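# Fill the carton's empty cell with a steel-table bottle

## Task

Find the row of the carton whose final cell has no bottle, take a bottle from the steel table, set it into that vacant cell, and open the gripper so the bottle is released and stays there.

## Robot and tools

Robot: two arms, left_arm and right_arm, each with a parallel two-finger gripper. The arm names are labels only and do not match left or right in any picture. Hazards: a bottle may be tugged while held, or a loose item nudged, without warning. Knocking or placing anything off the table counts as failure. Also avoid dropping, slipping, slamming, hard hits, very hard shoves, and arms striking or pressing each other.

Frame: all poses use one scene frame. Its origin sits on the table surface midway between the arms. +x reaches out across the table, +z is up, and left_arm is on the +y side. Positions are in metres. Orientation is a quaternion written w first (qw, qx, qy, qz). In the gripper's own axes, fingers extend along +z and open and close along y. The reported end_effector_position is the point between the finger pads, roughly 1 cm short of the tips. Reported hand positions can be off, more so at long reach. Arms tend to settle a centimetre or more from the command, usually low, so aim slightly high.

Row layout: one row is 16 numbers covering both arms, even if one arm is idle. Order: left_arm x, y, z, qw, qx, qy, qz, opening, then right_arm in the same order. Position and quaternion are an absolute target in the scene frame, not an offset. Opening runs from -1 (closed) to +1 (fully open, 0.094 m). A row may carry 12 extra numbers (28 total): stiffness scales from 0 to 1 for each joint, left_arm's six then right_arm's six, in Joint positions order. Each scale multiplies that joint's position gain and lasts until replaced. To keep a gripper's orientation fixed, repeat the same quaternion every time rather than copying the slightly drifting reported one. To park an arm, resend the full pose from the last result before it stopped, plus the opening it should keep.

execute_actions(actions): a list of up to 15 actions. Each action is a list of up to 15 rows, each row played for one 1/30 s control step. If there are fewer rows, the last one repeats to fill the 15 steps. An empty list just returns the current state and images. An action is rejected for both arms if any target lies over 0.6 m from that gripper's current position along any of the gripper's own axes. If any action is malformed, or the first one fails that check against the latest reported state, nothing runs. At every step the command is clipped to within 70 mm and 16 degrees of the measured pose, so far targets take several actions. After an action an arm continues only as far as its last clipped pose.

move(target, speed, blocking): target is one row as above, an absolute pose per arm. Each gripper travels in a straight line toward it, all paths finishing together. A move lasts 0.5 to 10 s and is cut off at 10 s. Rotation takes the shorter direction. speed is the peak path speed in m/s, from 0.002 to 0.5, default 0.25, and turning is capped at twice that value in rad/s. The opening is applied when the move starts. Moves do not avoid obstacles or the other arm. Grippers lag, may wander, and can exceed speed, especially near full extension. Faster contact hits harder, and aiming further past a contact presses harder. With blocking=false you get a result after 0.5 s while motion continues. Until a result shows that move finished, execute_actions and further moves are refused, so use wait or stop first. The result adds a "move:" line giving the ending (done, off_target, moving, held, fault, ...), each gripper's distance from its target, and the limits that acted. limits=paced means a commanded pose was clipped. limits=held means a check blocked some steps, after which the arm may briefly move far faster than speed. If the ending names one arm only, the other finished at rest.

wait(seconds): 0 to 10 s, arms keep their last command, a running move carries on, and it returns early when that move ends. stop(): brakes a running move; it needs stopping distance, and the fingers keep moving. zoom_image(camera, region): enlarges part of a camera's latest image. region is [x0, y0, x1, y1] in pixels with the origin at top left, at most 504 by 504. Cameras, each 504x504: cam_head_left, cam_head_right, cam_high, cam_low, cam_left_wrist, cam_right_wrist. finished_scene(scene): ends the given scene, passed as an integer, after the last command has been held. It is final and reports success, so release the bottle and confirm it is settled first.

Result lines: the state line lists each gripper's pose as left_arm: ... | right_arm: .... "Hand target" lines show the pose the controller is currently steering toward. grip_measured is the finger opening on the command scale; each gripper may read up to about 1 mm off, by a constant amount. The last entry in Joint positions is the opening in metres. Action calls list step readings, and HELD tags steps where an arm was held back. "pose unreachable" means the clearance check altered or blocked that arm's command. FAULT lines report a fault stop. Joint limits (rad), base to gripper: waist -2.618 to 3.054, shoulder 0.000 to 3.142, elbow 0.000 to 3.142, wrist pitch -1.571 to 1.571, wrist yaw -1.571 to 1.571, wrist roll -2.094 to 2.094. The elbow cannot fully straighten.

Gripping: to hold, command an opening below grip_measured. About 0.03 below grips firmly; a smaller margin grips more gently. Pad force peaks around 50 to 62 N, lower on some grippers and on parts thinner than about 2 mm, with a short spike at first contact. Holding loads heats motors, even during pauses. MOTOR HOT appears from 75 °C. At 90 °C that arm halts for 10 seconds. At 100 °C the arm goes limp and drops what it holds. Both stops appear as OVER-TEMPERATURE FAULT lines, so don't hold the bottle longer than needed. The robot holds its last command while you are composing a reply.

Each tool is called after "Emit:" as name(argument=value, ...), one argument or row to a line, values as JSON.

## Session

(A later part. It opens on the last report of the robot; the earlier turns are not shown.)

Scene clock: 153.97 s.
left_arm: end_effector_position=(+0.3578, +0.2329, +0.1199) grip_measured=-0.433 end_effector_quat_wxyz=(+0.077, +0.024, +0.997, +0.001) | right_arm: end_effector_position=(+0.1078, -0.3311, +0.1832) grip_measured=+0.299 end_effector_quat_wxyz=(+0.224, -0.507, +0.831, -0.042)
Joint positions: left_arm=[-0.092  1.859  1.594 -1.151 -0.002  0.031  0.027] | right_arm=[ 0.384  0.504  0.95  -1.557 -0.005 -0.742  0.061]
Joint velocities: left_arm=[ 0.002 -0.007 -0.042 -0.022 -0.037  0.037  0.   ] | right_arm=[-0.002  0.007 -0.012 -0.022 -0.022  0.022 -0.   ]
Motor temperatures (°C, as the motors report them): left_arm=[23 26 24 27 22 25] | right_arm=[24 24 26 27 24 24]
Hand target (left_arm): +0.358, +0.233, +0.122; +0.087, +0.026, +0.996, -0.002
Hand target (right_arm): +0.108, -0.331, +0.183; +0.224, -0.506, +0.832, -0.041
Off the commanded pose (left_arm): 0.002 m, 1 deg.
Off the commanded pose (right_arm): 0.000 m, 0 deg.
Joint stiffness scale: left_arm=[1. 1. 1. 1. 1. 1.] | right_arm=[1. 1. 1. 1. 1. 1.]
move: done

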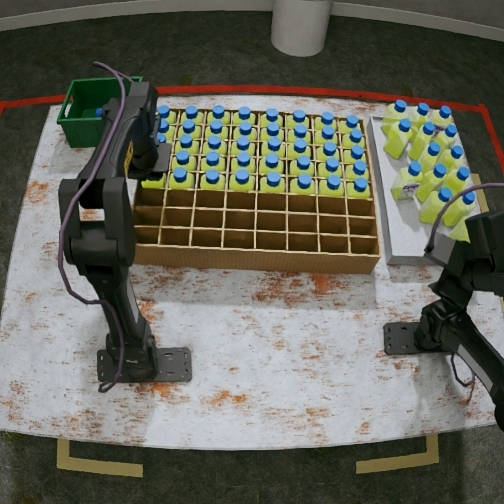

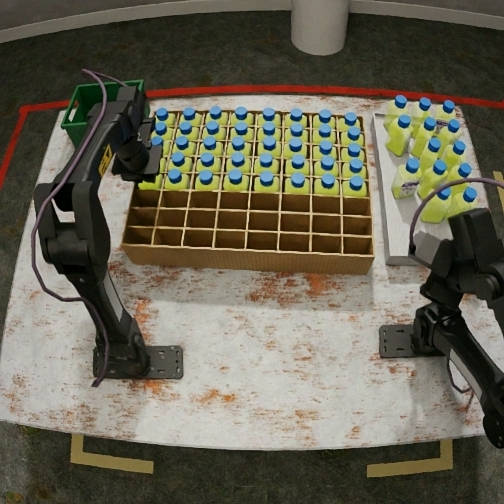

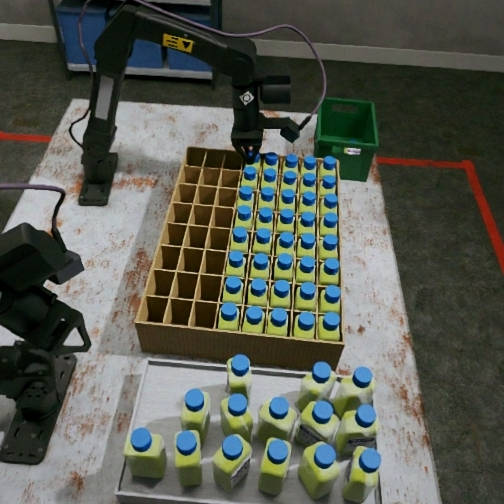

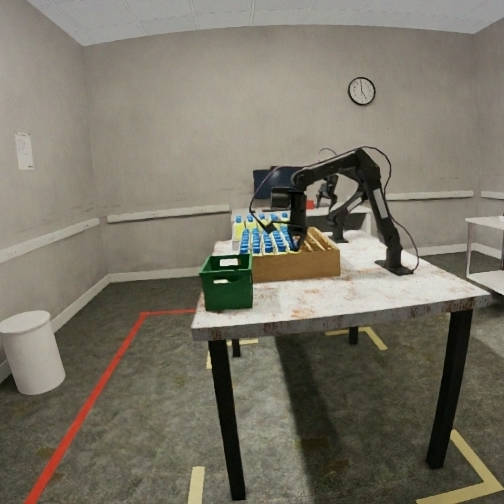

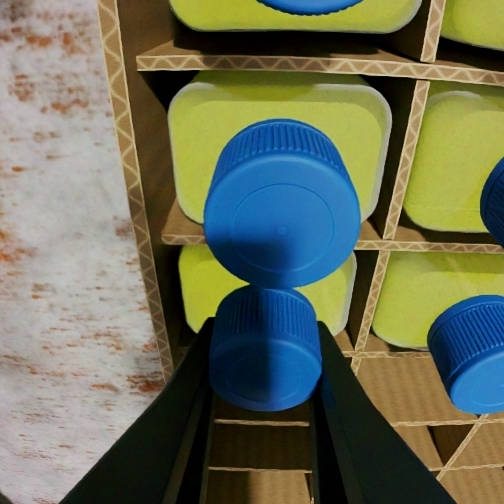

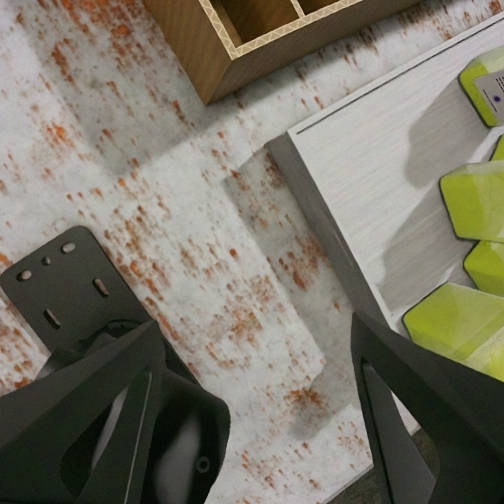

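Emit:
move(
  target=[0.357, 0.233, 0.117, 0.087, 0.026, 0.996, -0.002, -0.55, 0.1078, -0.3311, 0.1832, 0.224, -0.506, 0.832, -0.041, 0.3],
  speed=0.02,
)

Emit:
move(
  target=[0.357, 0.233, 0.119, 0.087, 0.026, 0.996, -0.002, -0.05, 0.1078, -0.3311, 0.1832, 0.224, -0.506, 0.832, -0.041, 0.3],
  speed=0.02,
)

Emit:
move(
  target=[0.352, 0.233, 0.185, 0.087, 0.026, 0.996, -0.002, -0.05, 0.1078, -0.3311, 0.1832, 0.224, -0.506, 0.832, -0.041, 0.3],
  speed=0.12,
)

Emit:
zoom_image(
  camera="cam_high",
  region=[180, 90, 320, 230],
)

Scene clock: 155.57 s.
left_arm: end_effector_position=(+0.3570, +0.2329, +0.1192) grip_measured=-0.433 end_effector_quat_wxyz=(+0.082, +0.024, +0.996, +0.001) | right_arm: end_effector_position=(+0.1078, -0.3311, +0.1832) grip_measured=+0.299 end_effector_quat_wxyz=(+0.224, -0.507, +0.831, -0.042)
Joint positions: left_arm=[-0.092  1.847  1.574 -1.134 -0.001  0.031  0.027] | right_arm=[ 0.384  0.504  0.95  -1.557 -0.005 -0.742  0.061]
Joint velocities: left_arm=[-0.012 -0.007 -0.002  0.022 -0.051  0.081 -0.   ] | right_arm=[ 0.007  0.017  0.002  0.007  0.007 -0.066  0.   ]
Motor temperatures (°C, as the motors report them): left_arm=[23 26 24 27 22 25] | right_arm=[24 24 26 27 24 24]
Hand target (left_arm): +0.357, +0.233, +0.117; +0.087, +0.026, +0.996, -0.002
Hand target (right_arm): +0.108, -0.331, +0.183; +0.224, -0.506, +0.832, -0.041
Off the commanded pose (left_arm): 0.002 m, 1 deg.
Off the commanded pose (right_arm): 0.000 m, 0 deg.
Joint stiffness scale: left_arm=[1. 1. 1. 1. 1. 1.] | right_arm=[1. 1. 1. 1. 1. 1.]
move: done

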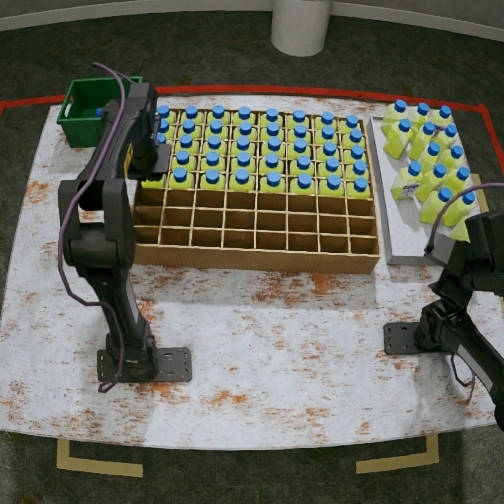

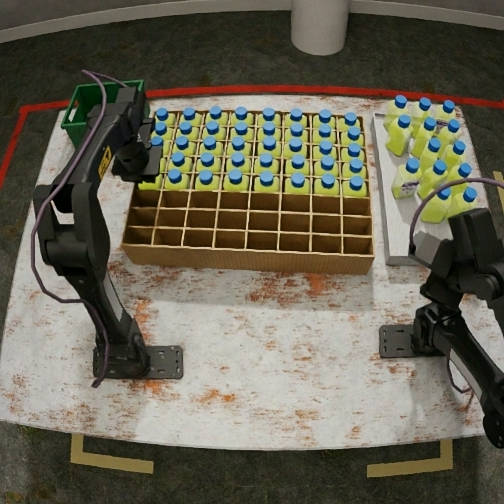

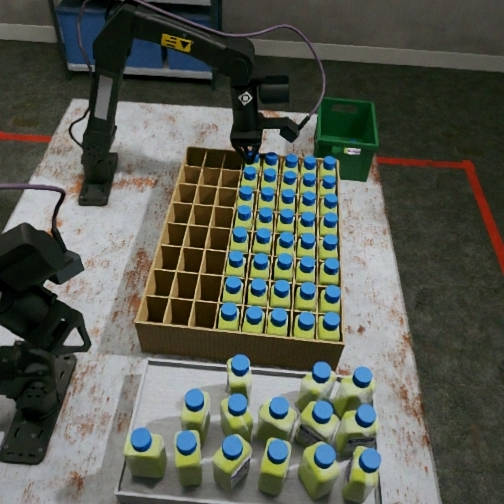

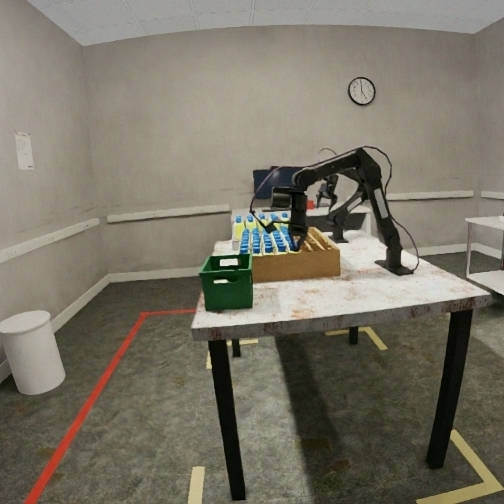

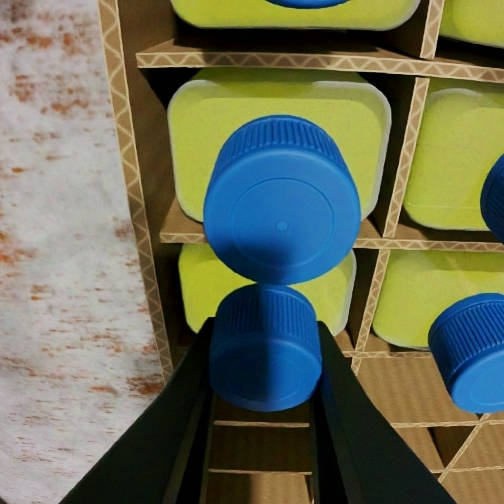

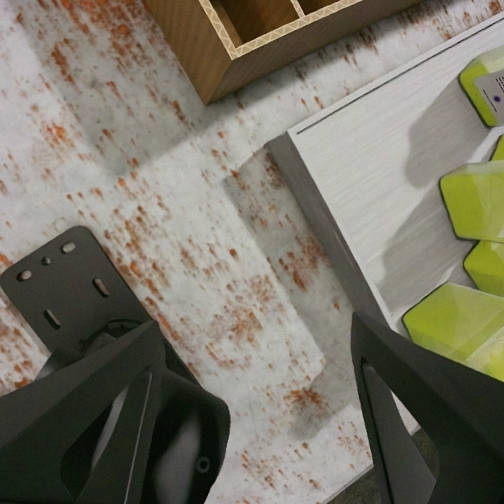

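Scene clock: 156.27 s.
left_arm: end_effector_position=(+0.3591, +0.2329, +0.1196) grip_measured=-0.052 end_effector_quat_wxyz=(+0.086, +0.024, +0.996, +0.001) | right_arm: end_effector_position=(+0.1078, -0.3311, +0.1832) grip_measured=+0.299 end_effector_quat_wxyz=(+0.224, -0.507, +0.831, -0.042)
Joint positions: left_arm=[-0.092  1.847  1.574 -1.126 -0.001  0.031  0.045] | right_arm=[ 0.384  0.504  0.95  -1.557 -0.005 -0.742  0.061]
Joint velocities: left_arm=[-0.017  0.012  0.012  0.066  0.051  0.007  0.001] | right_arm=[-0.002 -0.022  0.017 -0.007 -0.066 -0.022 -0.   ]
Motor temperatures (°C, as the motors report them): left_arm=[23 26 24 27 22 25] | right_arm=[24 24 26 27 24 24]
Hand target (left_arm): +0.357, +0.233, +0.119; +0.087, +0.026, +0.996, -0.002
Hand target (right_arm): +0.108, -0.331, +0.183; +0.224, -0.506, +0.832, -0.041
Off the commanded pose (left_arm): 0.002 m, 0 deg.
Off the commanded pose (right_arm): 0.000 m, 0 deg.
Joint stiffness scale: left_arm=[1. 1. 1. 1. 1. 1.] | right_arm=[1. 1. 1. 1. 1. 1.]
move: done

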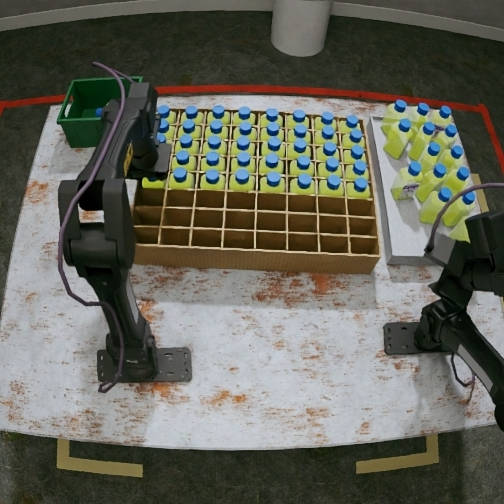

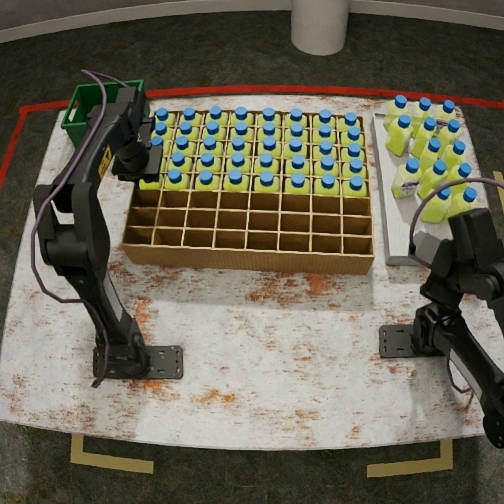

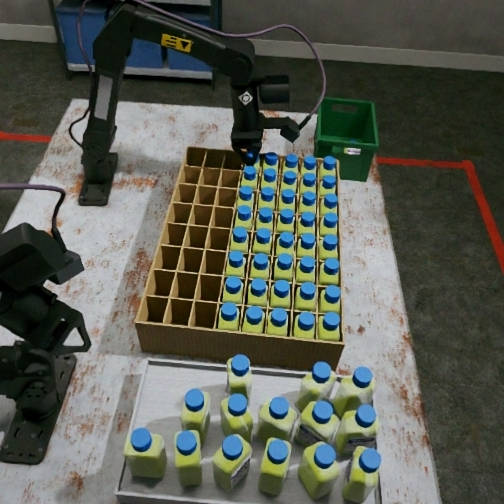

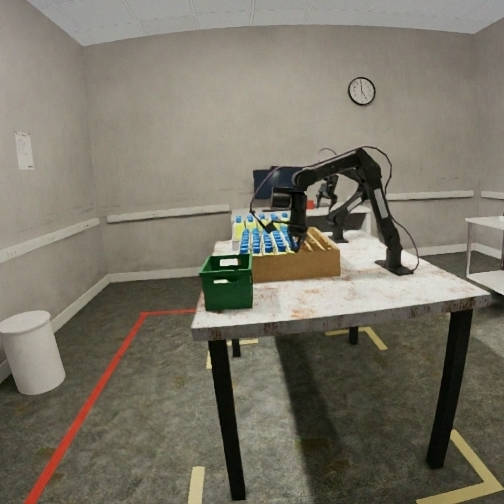

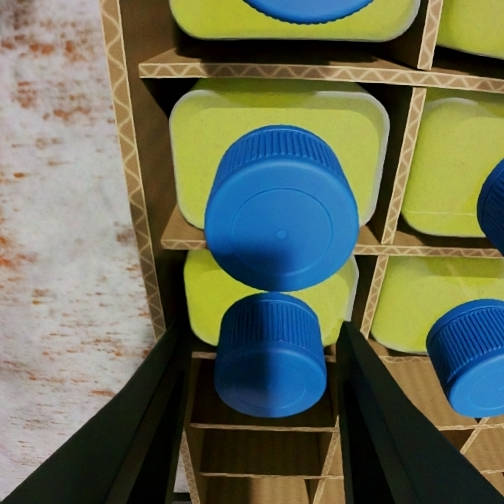

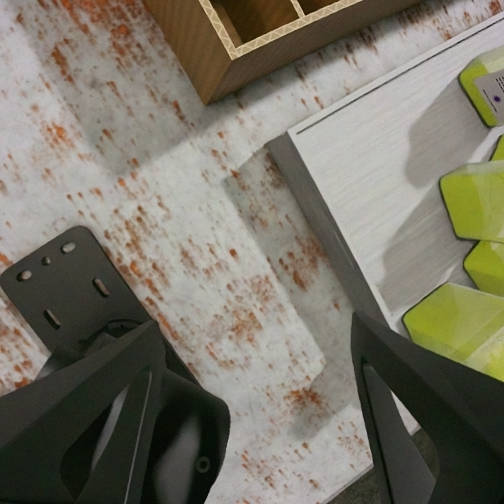

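Scene clock: 157.43 s.
left_arm: end_effector_position=(+0.3509, +0.2330, +0.1771) grip_measured=-0.052 end_effector_quat_wxyz=(+0.081, +0.024, +0.996, +0.001) | right_arm: end_effector_position=(+0.1078, -0.3311, +0.1832) grip_measured=+0.299 end_effector_quat_wxyz=(+0.224, -0.507, +0.831, -0.042)
Joint positions: left_arm=[-0.092  1.843  1.799 -1.365 -0.001  0.031  0.045] | right_arm=[ 0.384  0.504  0.95  -1.557 -0.005 -0.742  0.061]
Joint velocities: left_arm=[-0.007  0.002 -0.022  0.007  0.037  0.007  0.   ] | right_arm=[ 0.007 -0.017 -0.007  0.022  0.007 -0.022 -0.001]
Motor temperatures (°C, as the motors report them): left_arm=[23 26 24 27 22 25] | right_arm=[24 24 26 27 24 24]
Hand target (left_arm): +0.350, +0.233, +0.185; +0.087, +0.026, +0.996, -0.002
Hand target (right_arm): +0.108, -0.331, +0.183; +0.224, -0.506, +0.832, -0.041
Off the commanded pose (left_arm): 0.008 m, 1 deg.
Off the commanded pose (right_arm): 0.000 m, 0 deg.
Joint stiffness scale: left_arm=[1. 1. 1. 1. 1. 1.] | right_arm=[1. 1. 1. 1. 1. 1.]
move: done

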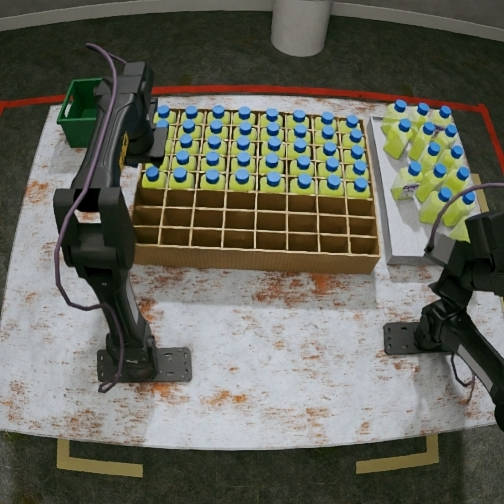

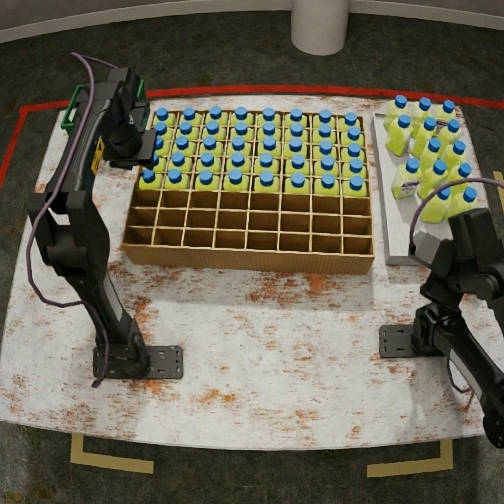

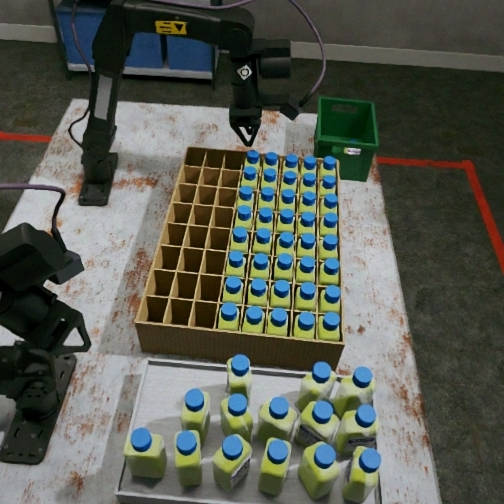

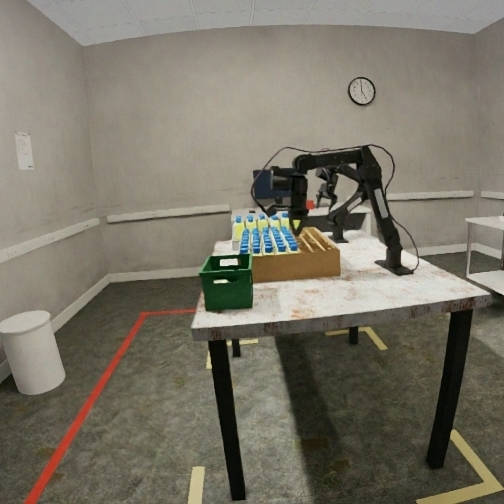

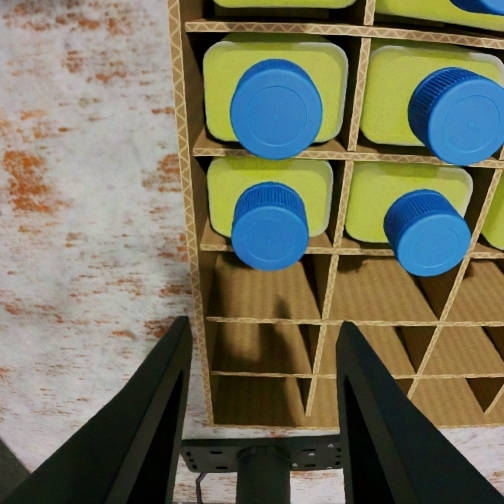

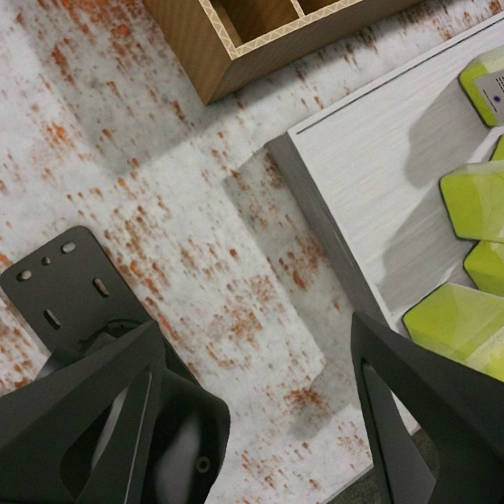

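Region (180, 90, 320, 230) of cam_high's 504x504 image, scaled by 3.600, with more detail than that image has.

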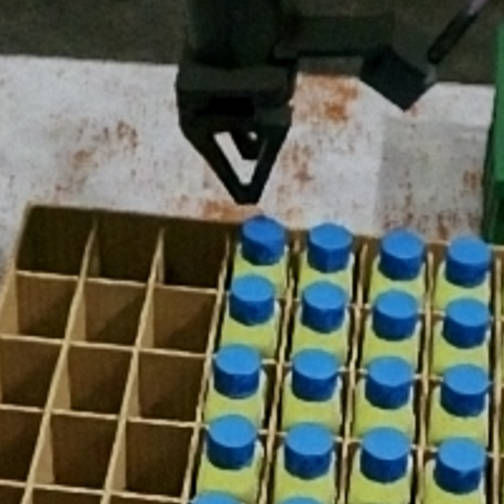

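The bottle is seated upright in the empty cell, level with its neighbours, and the gripper has let go.

Emit:
finished_scene(
  scene=2,
)

The scene is finished: the task was done.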